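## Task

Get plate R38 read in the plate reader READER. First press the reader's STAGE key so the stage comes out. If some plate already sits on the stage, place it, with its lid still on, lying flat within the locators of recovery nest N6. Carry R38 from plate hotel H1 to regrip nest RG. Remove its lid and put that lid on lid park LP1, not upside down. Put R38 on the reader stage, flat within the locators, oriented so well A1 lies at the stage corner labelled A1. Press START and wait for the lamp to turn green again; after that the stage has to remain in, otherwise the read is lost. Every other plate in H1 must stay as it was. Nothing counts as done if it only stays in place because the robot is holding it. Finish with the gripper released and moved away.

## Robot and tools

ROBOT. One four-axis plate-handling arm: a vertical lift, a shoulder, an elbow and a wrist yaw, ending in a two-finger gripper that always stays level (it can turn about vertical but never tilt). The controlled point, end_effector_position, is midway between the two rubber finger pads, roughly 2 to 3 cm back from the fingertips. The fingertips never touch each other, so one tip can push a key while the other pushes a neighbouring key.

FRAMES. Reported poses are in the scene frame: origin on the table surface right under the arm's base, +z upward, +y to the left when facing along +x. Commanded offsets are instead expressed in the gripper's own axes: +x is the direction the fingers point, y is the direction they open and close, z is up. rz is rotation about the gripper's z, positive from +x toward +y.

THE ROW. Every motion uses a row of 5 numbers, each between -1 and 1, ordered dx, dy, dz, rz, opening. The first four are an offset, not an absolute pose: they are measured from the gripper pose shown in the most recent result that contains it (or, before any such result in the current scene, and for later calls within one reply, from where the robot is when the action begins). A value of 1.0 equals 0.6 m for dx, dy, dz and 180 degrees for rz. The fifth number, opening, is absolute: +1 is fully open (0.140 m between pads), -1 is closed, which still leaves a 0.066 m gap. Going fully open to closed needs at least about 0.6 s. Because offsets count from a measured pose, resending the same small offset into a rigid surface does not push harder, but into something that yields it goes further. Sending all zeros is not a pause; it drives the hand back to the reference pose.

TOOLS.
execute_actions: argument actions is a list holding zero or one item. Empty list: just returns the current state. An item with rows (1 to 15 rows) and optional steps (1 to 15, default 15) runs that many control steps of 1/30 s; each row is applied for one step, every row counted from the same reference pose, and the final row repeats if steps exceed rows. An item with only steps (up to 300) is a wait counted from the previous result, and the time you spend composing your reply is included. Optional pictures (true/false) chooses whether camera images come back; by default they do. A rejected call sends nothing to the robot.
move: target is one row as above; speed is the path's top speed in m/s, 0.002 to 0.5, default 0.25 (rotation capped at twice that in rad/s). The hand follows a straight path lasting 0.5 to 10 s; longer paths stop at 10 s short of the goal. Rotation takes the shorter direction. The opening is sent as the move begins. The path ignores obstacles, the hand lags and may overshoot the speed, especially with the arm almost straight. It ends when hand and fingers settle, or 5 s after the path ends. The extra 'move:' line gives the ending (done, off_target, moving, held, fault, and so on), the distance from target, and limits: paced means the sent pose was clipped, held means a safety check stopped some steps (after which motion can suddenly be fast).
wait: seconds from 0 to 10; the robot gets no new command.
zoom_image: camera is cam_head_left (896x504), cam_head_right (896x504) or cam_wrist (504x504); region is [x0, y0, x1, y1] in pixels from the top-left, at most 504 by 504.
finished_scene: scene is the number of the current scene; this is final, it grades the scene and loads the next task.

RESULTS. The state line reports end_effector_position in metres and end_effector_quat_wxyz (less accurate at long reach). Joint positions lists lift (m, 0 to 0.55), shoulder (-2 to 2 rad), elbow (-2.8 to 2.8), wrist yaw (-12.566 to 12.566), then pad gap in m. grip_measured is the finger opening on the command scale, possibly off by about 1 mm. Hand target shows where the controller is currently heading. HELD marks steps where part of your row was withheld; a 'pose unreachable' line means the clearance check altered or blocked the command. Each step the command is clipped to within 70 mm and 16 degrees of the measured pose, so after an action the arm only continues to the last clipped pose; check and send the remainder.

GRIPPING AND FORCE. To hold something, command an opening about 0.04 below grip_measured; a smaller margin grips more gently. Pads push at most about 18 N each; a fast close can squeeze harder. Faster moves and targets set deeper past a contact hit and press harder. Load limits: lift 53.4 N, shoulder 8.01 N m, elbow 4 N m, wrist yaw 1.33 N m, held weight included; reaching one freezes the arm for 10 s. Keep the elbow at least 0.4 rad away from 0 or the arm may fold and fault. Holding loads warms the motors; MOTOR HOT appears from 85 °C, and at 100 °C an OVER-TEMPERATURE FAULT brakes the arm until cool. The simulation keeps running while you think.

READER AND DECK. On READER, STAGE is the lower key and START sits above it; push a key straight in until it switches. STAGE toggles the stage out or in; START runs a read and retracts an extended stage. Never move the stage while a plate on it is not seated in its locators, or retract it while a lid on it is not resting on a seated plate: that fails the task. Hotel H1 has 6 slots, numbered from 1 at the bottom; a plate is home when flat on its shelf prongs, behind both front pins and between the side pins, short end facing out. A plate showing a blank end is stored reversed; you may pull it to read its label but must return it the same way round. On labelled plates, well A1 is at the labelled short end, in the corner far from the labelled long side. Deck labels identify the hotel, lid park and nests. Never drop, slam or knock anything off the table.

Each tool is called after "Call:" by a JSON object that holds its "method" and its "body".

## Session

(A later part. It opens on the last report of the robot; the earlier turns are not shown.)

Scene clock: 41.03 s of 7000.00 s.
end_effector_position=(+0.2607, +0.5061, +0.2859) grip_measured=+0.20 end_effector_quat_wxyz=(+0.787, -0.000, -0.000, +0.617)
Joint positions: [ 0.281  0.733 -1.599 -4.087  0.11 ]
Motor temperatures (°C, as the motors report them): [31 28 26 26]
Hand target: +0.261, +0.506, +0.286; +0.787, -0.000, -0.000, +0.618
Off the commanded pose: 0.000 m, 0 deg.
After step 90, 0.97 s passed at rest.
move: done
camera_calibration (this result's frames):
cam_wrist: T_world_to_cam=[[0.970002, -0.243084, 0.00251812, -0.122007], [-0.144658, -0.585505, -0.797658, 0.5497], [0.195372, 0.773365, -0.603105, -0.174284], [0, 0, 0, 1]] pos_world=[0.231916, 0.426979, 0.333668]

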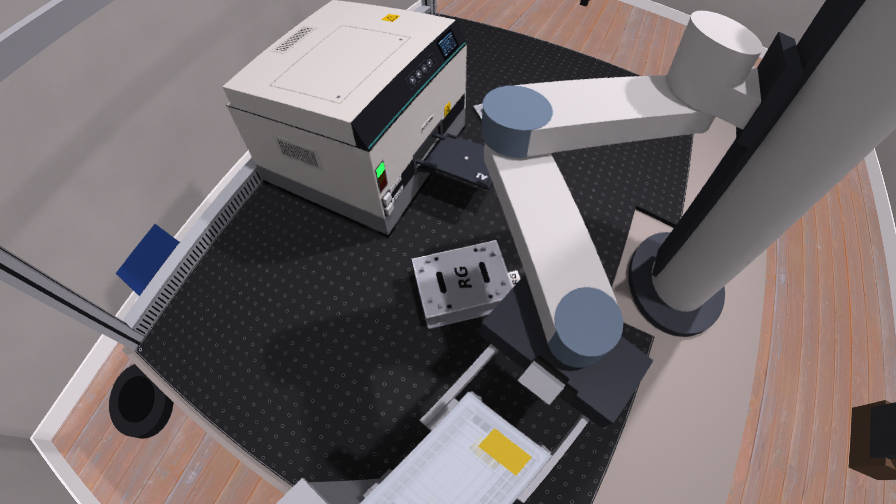

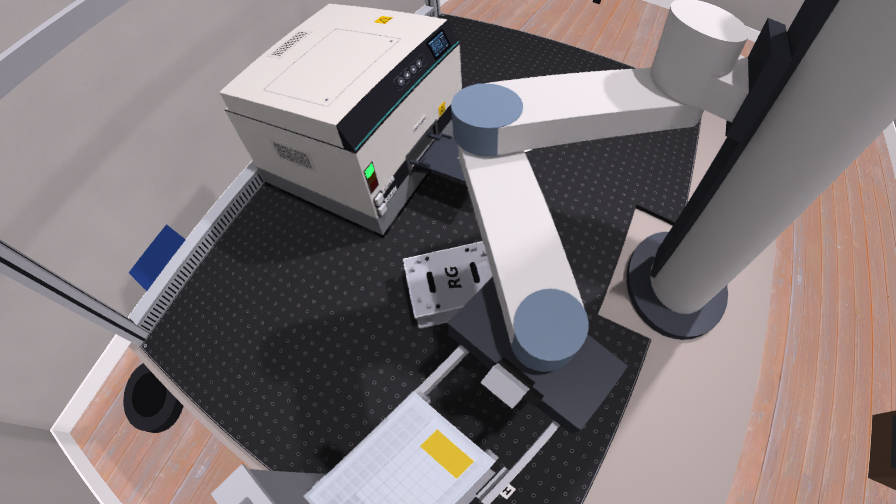

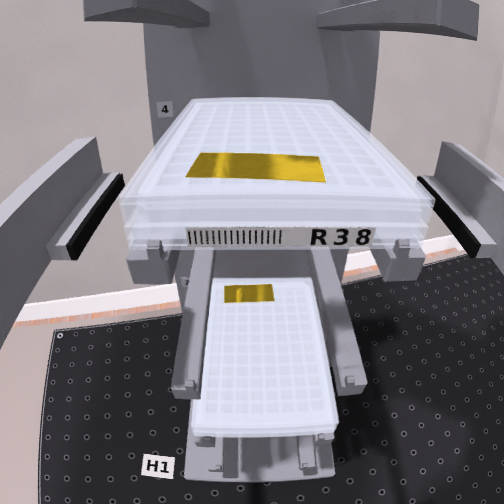

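Call:
{"method": "move", "body": {"target": [0.078,0.001,-0.0012,0.003,0.2], "speed": 0.08}}

Call:
{"method": "move", "body": {"target": [0,0,0,0,-0.53]}}

Scene clock: 48.67 s of 7000.00 s.
end_effector_position=(+0.2713, +0.5517, +0.2852) grip_measured=+0.20 end_effector_quat_wxyz=(+0.784, -0.000, -0.000, +0.621)
Joint positions: [ 0.28   0.842 -1.879 -3.907  0.11 ]
Motor temperatures (°C, as the motors report them): [31 28 26 26]
Hand target: +0.271, +0.552, +0.285; +0.784, -0.000, -0.000, +0.621
Off the commanded pose: 0.000 m, 0 deg.
After step 90, 3.77 s passed at rest.
move: done
camera_calibration (this result's frames):
cam_wrist: T_world_to_cam=[[0.972175, -0.234242, 0.00251812, -0.126705], [-0.139321, -0.586798, -0.797658, 0.57664], [0.188322, 0.775112, -0.603105, -0.21108], [0, 0, 0, 1]] pos_world=[0.243268, 0.472303, 0.332976]

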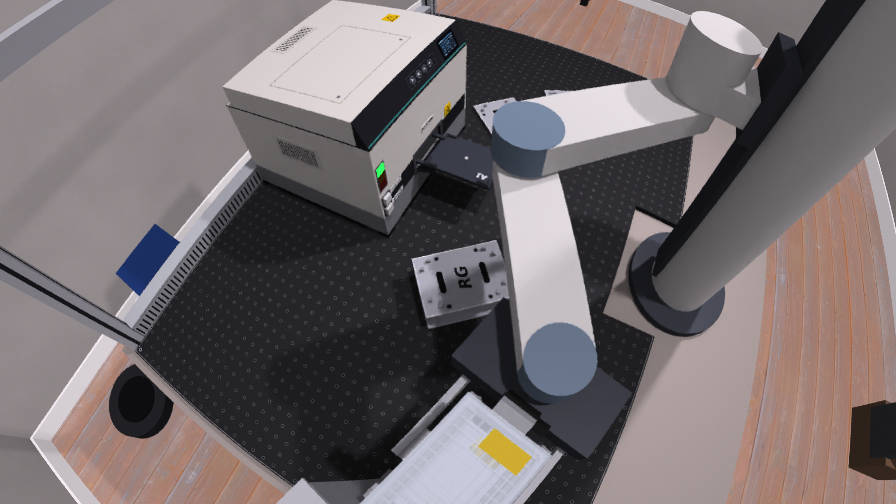

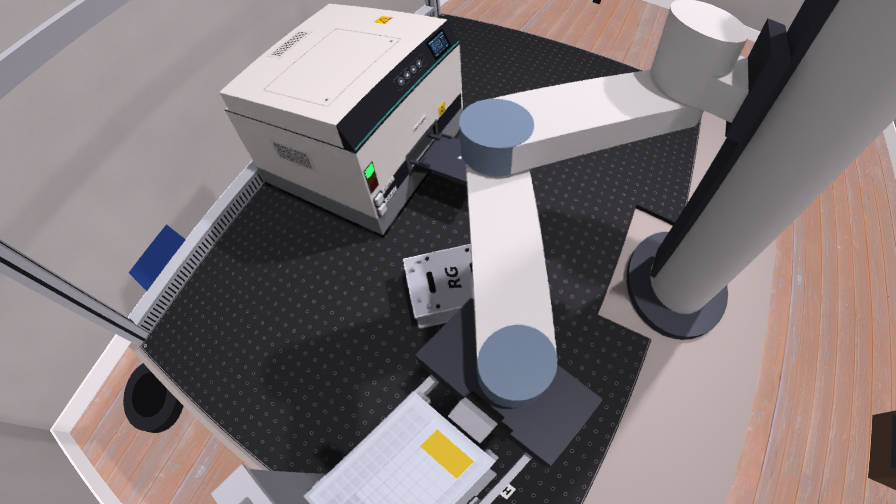

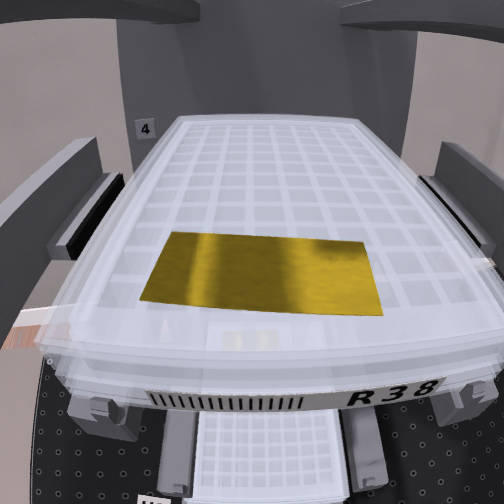

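Scene clock: 49.17 s of 7000.00 s.
end_effector_position=(+0.2713, +0.5517, +0.2852) grip_measured=-0.49 end_effector_quat_wxyz=(+0.784, -0.000, -0.000, +0.621)
Joint positions: [ 0.28   0.842 -1.879 -3.907  0.085]
Motor temperatures (°C, as the motors report them): [31 28 26 26]
Hand target: +0.271, +0.552, +0.285; +0.784, -0.000, -0.000, +0.621
Off the commanded pose: 0.000 m, 0 deg.
move: done
camera_calibration (this result's frames):
cam_wrist: T_world_to_cam=[[0.972168, -0.234269, 0.00251812, -0.126693], [-0.139337, -0.586794, -0.797658, 0.576643], [0.188344, 0.775107, -0.603105, -0.211084], [0, 0, 0, 1]] pos_world=[0.243272, 0.472303, 0.332976]

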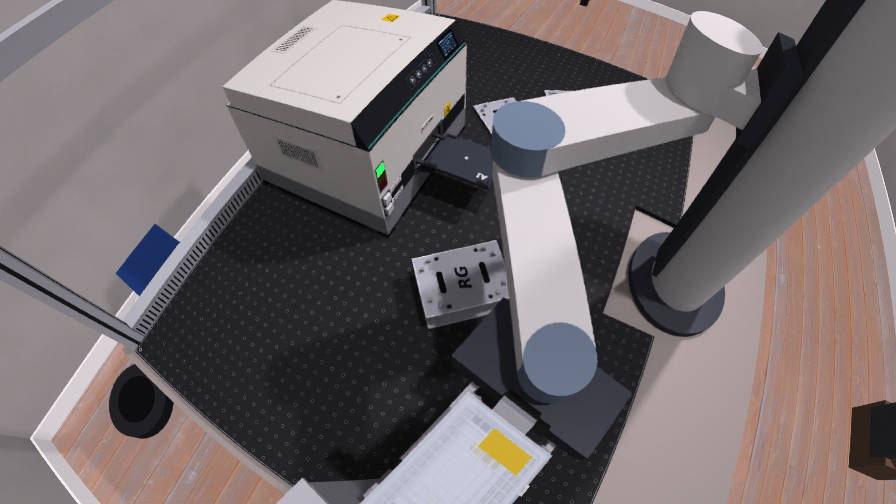

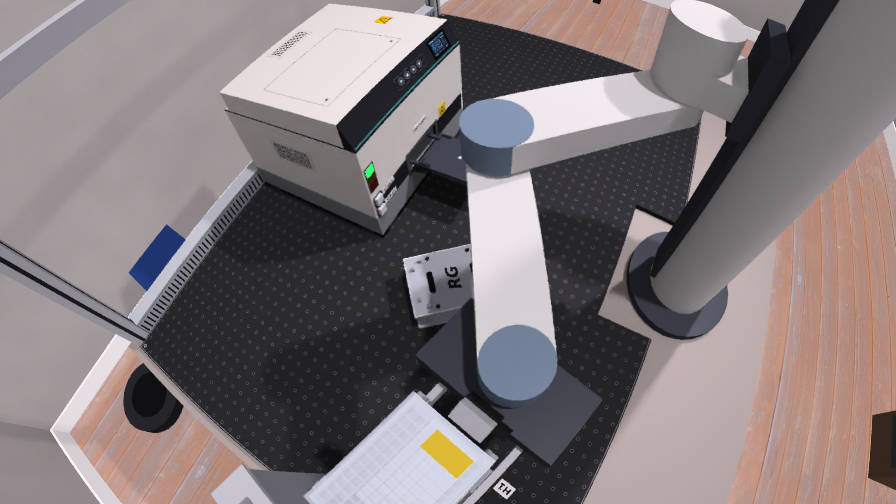

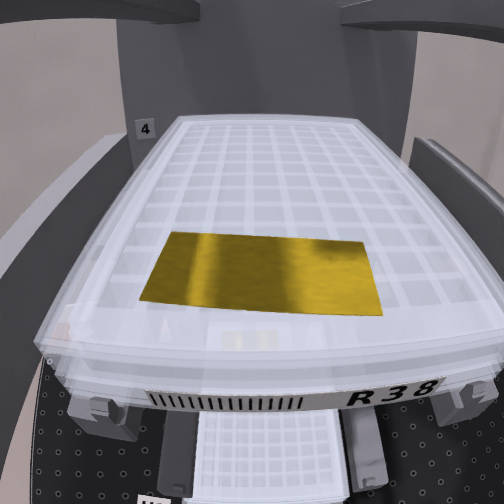

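Call:
{"method": "move", "body": {"target": [0,0,0.015,0,-0.53], "speed": 0.04}}

Call:
{"method": "move", "body": {"target": [-0.3,0,0,0,-0.53], "speed": 0.15}}

Call:
{"method": "move", "body": {"target": [-0.1648,-0.3648,-0.34,-0.1947,-0.53], "speed": 0.2}}

Scene clock: 53.10 s of 7000.00 s.
end_effector_position=(+0.2713, +0.5517, +0.2942) grip_measured=-0.49 end_effector_quat_wxyz=(+0.784, -0.000, -0.000, +0.621)
Joint positions: [ 0.289  0.842 -1.879 -3.907  0.085]
Motor temperatures (°C, as the motors report them): [31 28 26 26]
Hand target: +0.271, +0.552, +0.294; +0.784, -0.000, -0.000, +0.621
Off the commanded pose: 0.000 m, 0 deg.
After step 90, 0.23 s passed at rest.
move: done
camera_calibration (this result's frames):
cam_wrist: T_world_to_cam=[[0.972168, -0.23427, 0.00251812, -0.126716], [-0.139338, -0.586794, -0.797658, 0.583834], [0.188345, 0.775107, -0.603105, -0.205647], [0, 0, 0, 1]] pos_world=[0.243272, 0.472303, 0.341992]

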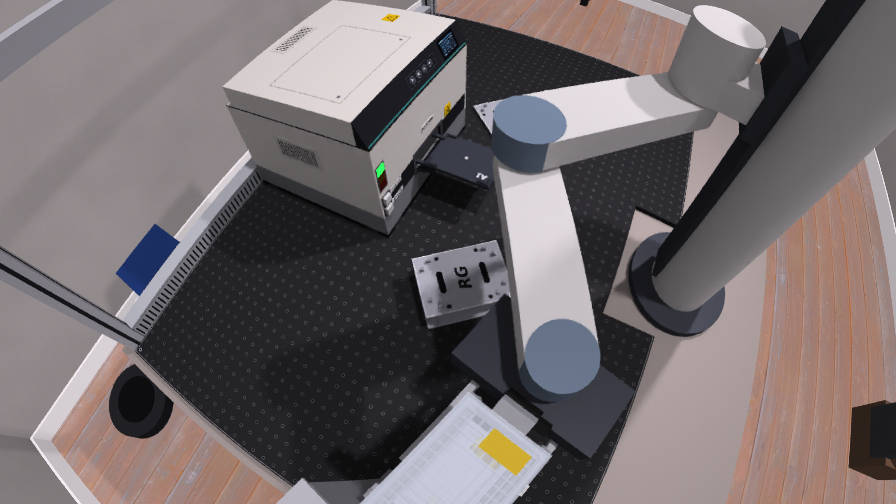

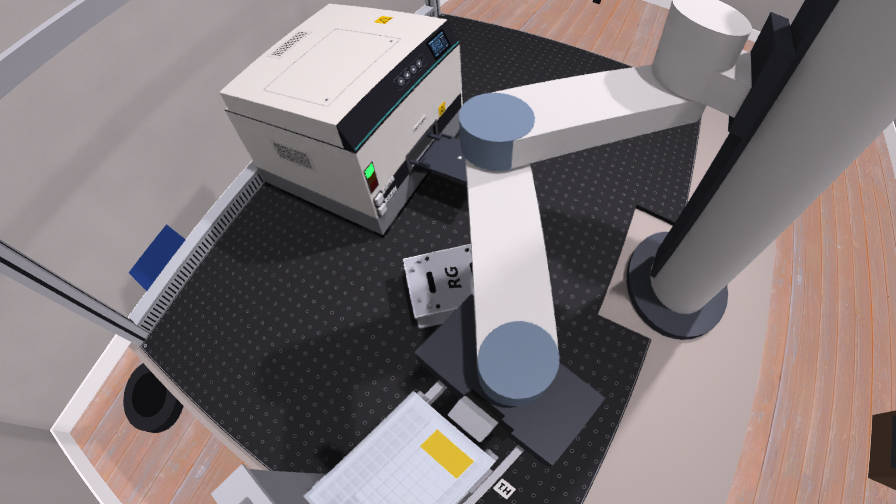

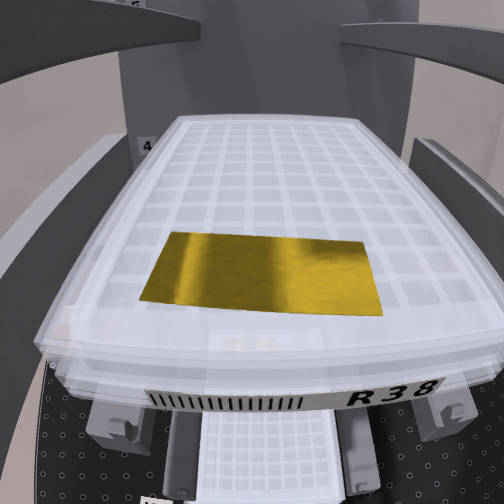

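Scene clock: 54.60 s of 7000.00 s.
end_effector_position=(+0.2299, +0.3765, +0.2942) grip_measured=-0.49 end_effector_quat_wxyz=(+0.784, -0.000, -0.000, +0.621)
Joint positions: [ 0.289  0.529 -0.953 -4.519  0.085]
Motor temperatures (°C, as the motors report them): [31 28 26 26]
Hand target: +0.230, +0.376, +0.294; +0.784, -0.000, -0.000, +0.621
Off the commanded pose: 0.000 m, 0 deg.
move: done
camera_calibration (this result's frames):
cam_wrist: T_world_to_cam=[[0.972305, -0.233702, 0.00251812, -0.127732], [-0.138995, -0.586876, -0.797658, 0.475149], [0.187892, 0.775216, -0.603105, -0.0619573], [0, 0, 0, 1]] pos_world=[0.201878, 0.297032, 0.341961]

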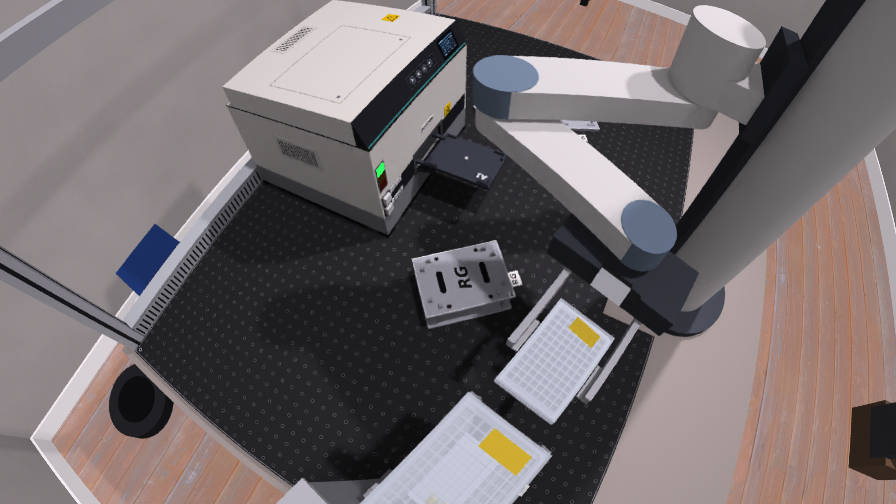

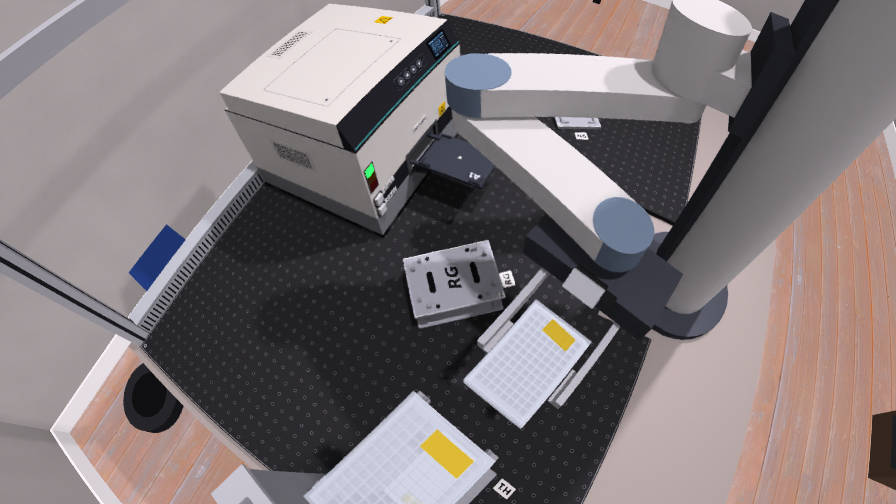

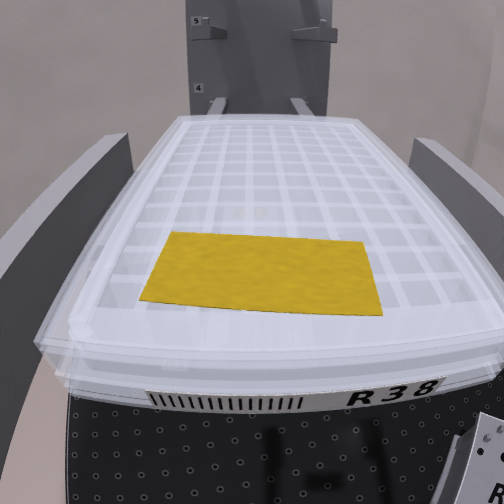

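Scene clock: 56.53 s of 7000.00 s.
end_effector_position=(+0.4204, +0.2300, +0.0901) grip_measured=-0.49 end_effector_quat_wxyz=(+0.934, -0.000, -0.000, +0.356)
Joint positions: [ 0.085 -0.23  -0.76  -4.566  0.085]
Motor temperatures (°C, as the motors report them): [31 28 26 26]
Hand target: +0.420, +0.230, +0.090; +0.934, -0.000, -0.000, +0.356
Off the commanded pose: 0.000 m, 0 deg.
move: done
camera_calibration (this result's frames):
cam_wrist: T_world_to_cam=[[0.661367, -0.750058, 0.00251812, -0.0971505], [-0.451038, -0.400383, -0.797658, 0.341205], [0.599298, 0.526409, -0.603105, -0.223009], [0, 0, 0, 1]] pos_world=[0.351797, 0.181138, 0.137911]

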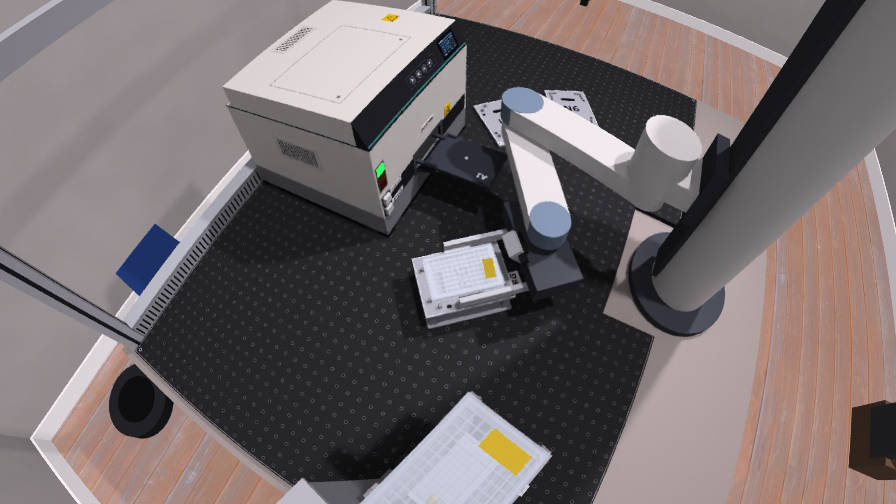

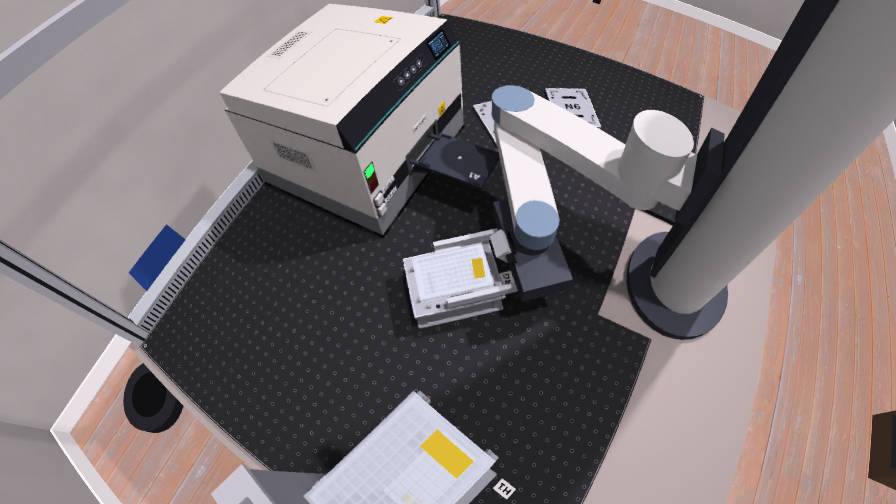

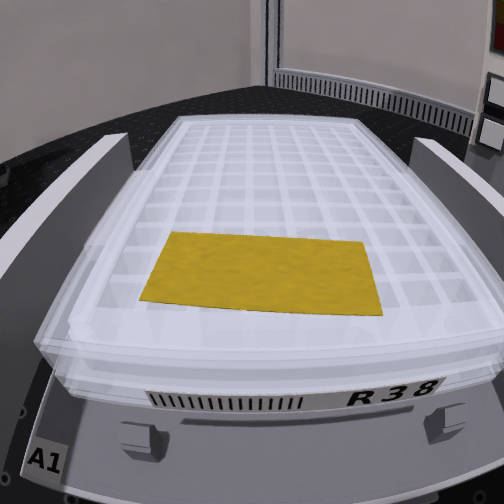

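Call:
{"method": "move", "body": {"target": [0.003,0,-0.0085,0,-0.53], "speed": 0.03}}

Scene clock: 64.33 s of 7000.00 s.
end_effector_position=(+0.4212, +0.2309, +0.0852) grip_measured=-0.49 end_effector_quat_wxyz=(+0.934, -0.000, -0.000, +0.356)
Joint positions: [ 0.08  -0.229 -0.765 -4.561  0.085]
Motor temperatures (°C, as the motors report them): [31 28 26 26]
Hand target: +0.422, +0.231, +0.085; +0.934, -0.000, -0.000, +0.356
Off the commanded pose: 0.001 m, 0 deg.
After step 90, 4.10 s passed at rest.
move: done
camera_calibration (this result's frames):
cam_wrist: T_world_to_cam=[[0.661496, -0.749945, 0.00251812, -0.0972003], [-0.45097, -0.400461, -0.797658, 0.338042], [0.599207, 0.526511, -0.603105, -0.226896], [0, 0, 0, 1]] pos_world=[0.352702, 0.181941, 0.133044]

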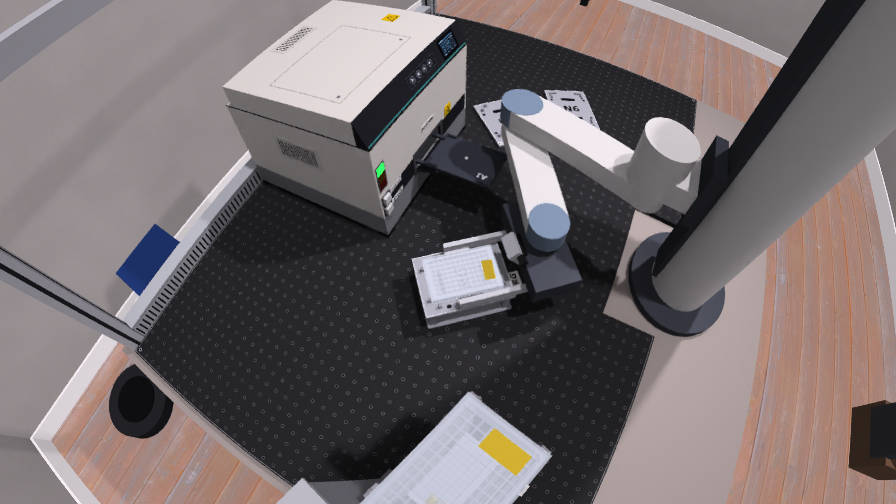

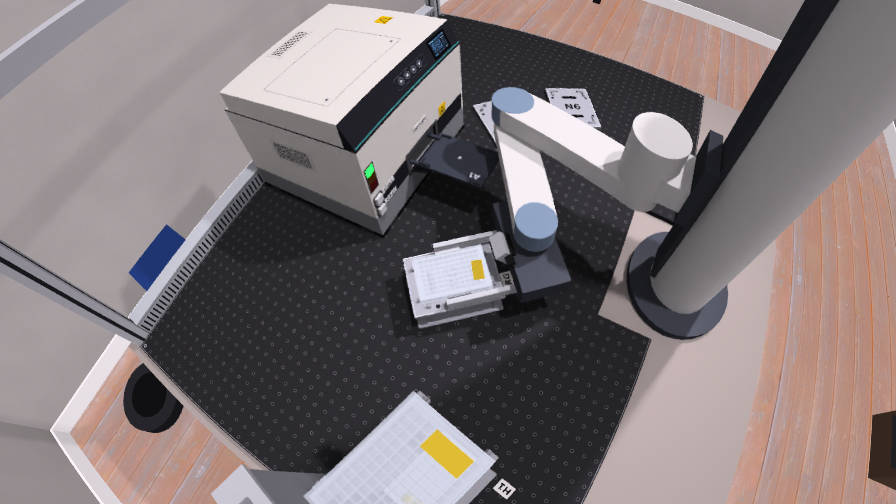

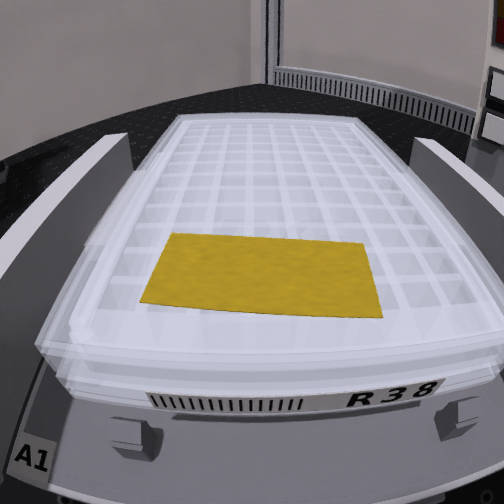

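Call:
{"method": "zoom_image", "body": {"camera": "cam_head_left", "region": [400,220,540,340]}}

Region (400, 220, 540, 340) of cam_head_left's 896x504 image, scaled by 3.600, with more detail than that image has; it fills the top 432 rows of this view, and the rest is white.

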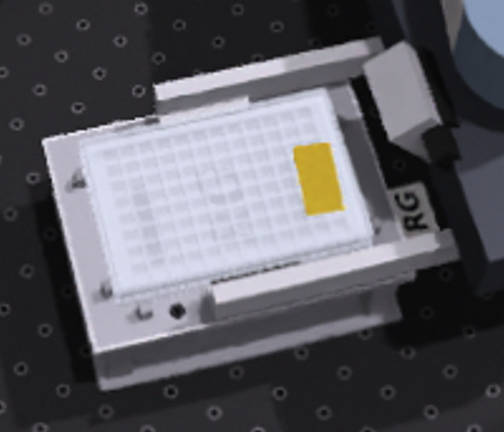

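Call:
{"method": "move", "body": {"target": [0,0,-0.009,0,-0.53], "speed": 0.01}}

Scene clock: 70.33 s of 7000.00 s.
end_effector_position=(+0.4213, +0.2300, +0.0803) grip_measured=-0.49 end_effector_quat_wxyz=(+0.935, -0.000, -0.000, +0.355)
Joint positions: [ 0.075 -0.23  -0.763 -4.566  0.085]
Motor temperatures (°C, as the motors report them): [31 28 26 26]
Hand target: +0.421, +0.231, +0.080; +0.934, -0.000, -0.000, +0.356
Off the commanded pose: 0.001 m, 0 deg.
After step 90, 2.23 s passed at rest.
move: done
camera_calibration (this result's frames):
cam_wrist: T_world_to_cam=[[0.658837, -0.752281, 0.00251812, -0.096226], [-0.452384, -0.398862, -0.797658, 0.333974], [0.601067, 0.524387, -0.603105, -0.229765], [0, 0, 0, 1]] pos_world=[0.352586, 0.181306, 0.128066]

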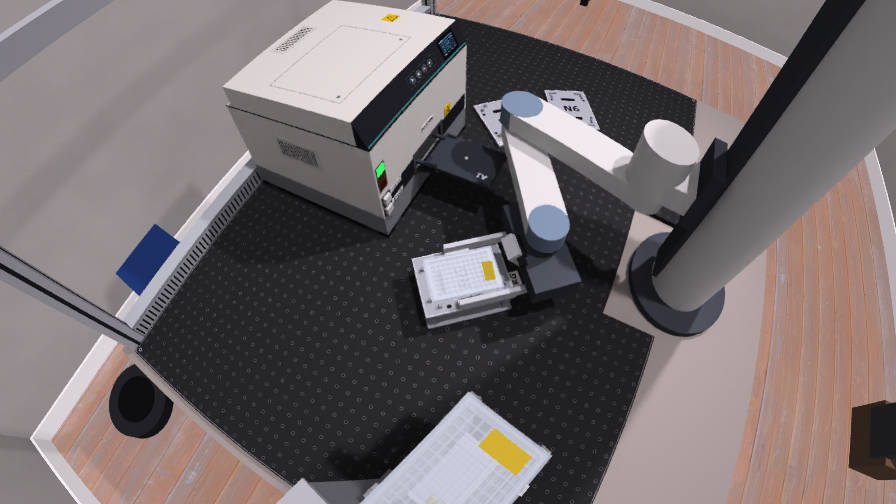

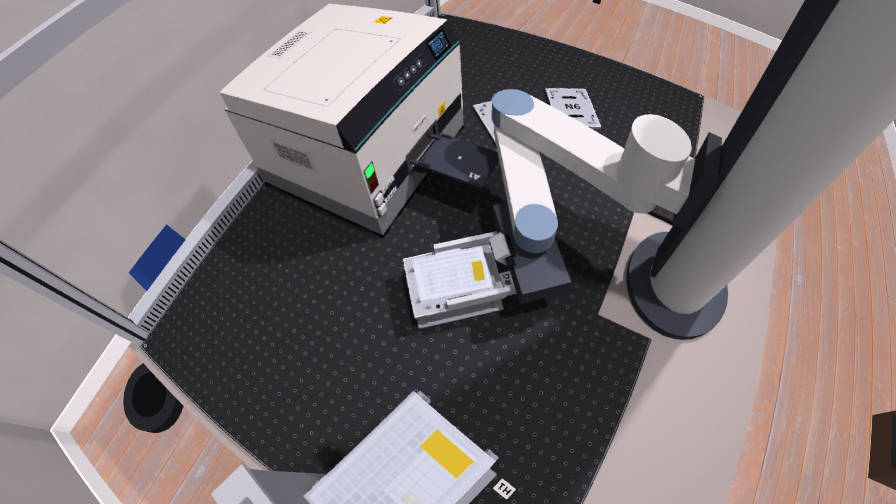

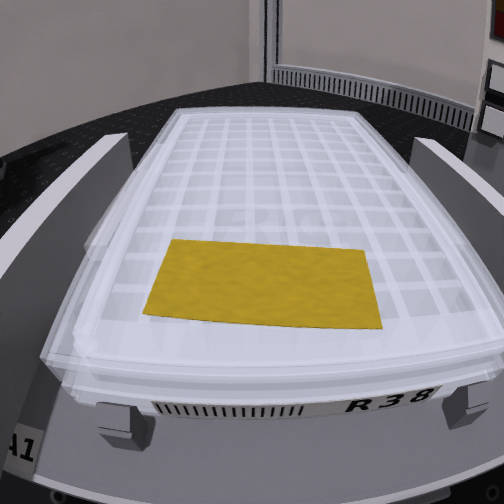

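Far end is riding on chamfers; shift back/right and release.

Call:
{"method": "move", "body": {"target": [-0.002,-0.001,0,-0.003,-0.53], "speed": 0.01}}

Call:
{"method": "move", "body": {"target": [0,0,0,0,-0.2]}}

Scene clock: 74.90 s of 7000.00 s.
end_effector_position=(+0.4208, +0.2289, +0.0803) grip_measured=-0.49 end_effector_quat_wxyz=(+0.936, -0.000, -0.000, +0.351)
Joint positions: [ 0.075 -0.228 -0.758 -4.581  0.085]
Motor temperatures (°C, as the motors report them): [30 28 26 26]
Hand target: +0.421, +0.229, +0.080; +0.937, -0.000, -0.000, +0.350
Off the commanded pose: 0.000 m, 0 deg.
After step 90, 0.87 s passed at rest.
move: done
camera_calibration (this result's frames):
cam_wrist: T_world_to_cam=[[0.652775, -0.757548, 0.00251812, -0.0929434], [-0.455573, -0.395216, -0.797658, 0.333832], [0.605259, 0.519544, -0.603105, -0.229537], [0, 0, 0, 1]] pos_world=[0.351685, 0.180781, 0.128083]

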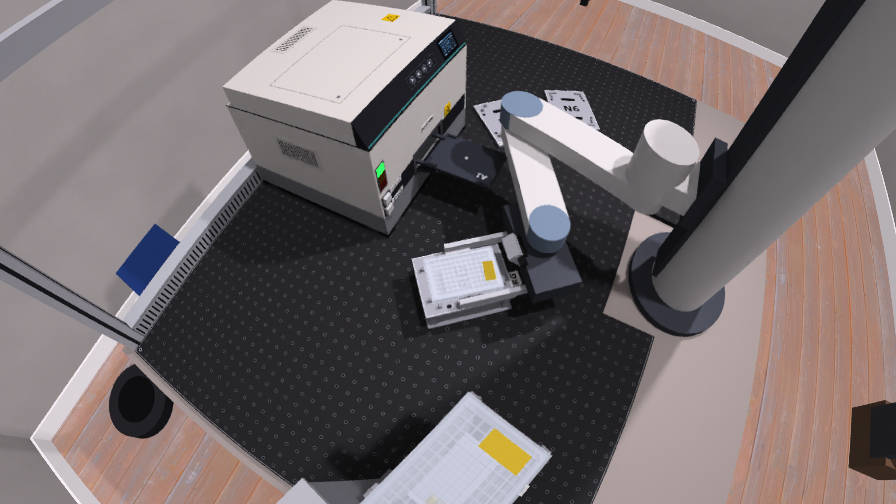

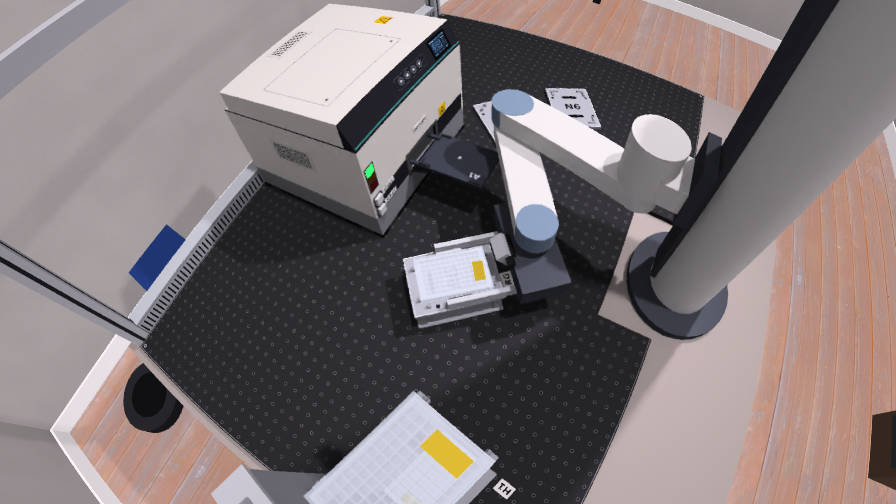

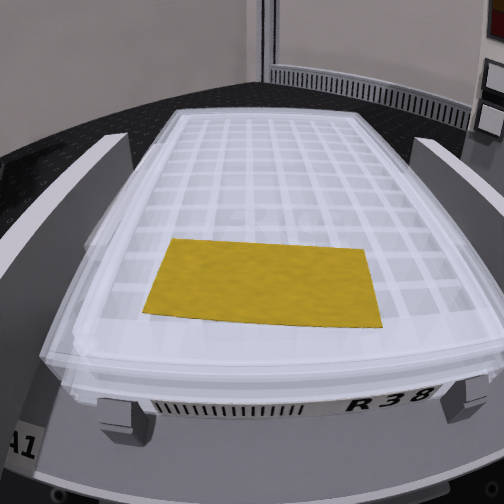

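Scene clock: 75.40 s of 7000.00 s.
end_effector_position=(+0.4208, +0.2289, +0.0803) grip_measured=-0.20 end_effector_quat_wxyz=(+0.936, -0.000, -0.000, +0.351)
Joint positions: [ 0.075 -0.228 -0.758 -4.58   0.096]
Motor temperatures (°C, as the motors report them): [30 28 26 26]
Hand target: +0.421, +0.229, +0.080; +0.936, -0.000, -0.000, +0.351
Off the commanded pose: 0.000 m, 0 deg.
move: done
camera_calibration (this result's frames):
cam_wrist: T_world_to_cam=[[0.65294, -0.757405, 0.00251812, -0.0930263], [-0.455487, -0.395315, -0.797658, 0.333825], [0.605146, 0.519676, -0.603105, -0.229528], [0, 0, 0, 1]] pos_world=[0.351691, 0.180787, 0.128083]

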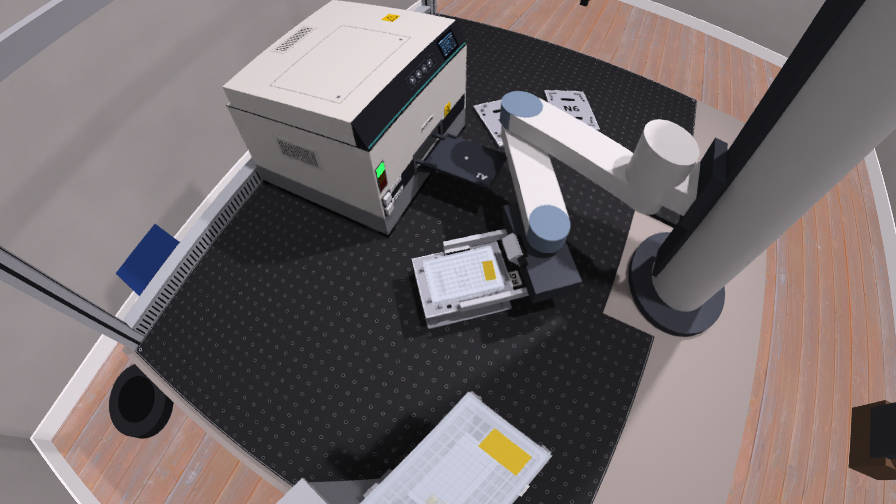

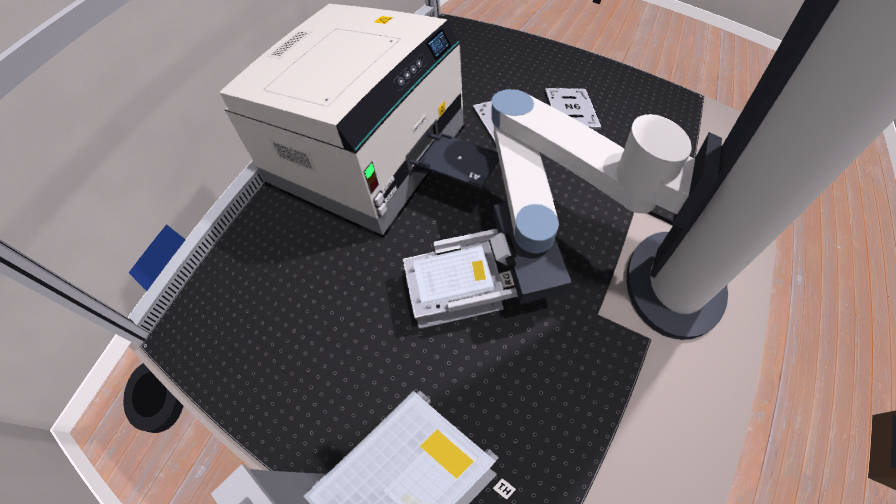

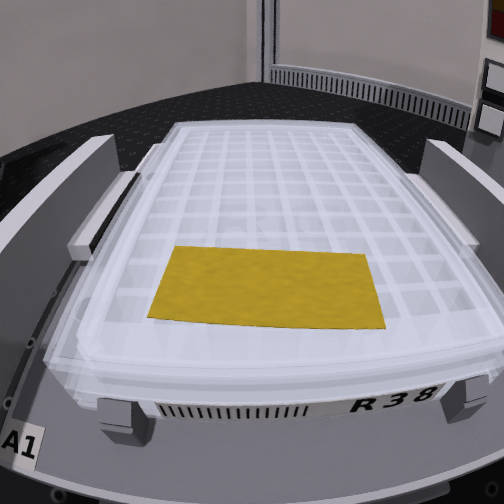

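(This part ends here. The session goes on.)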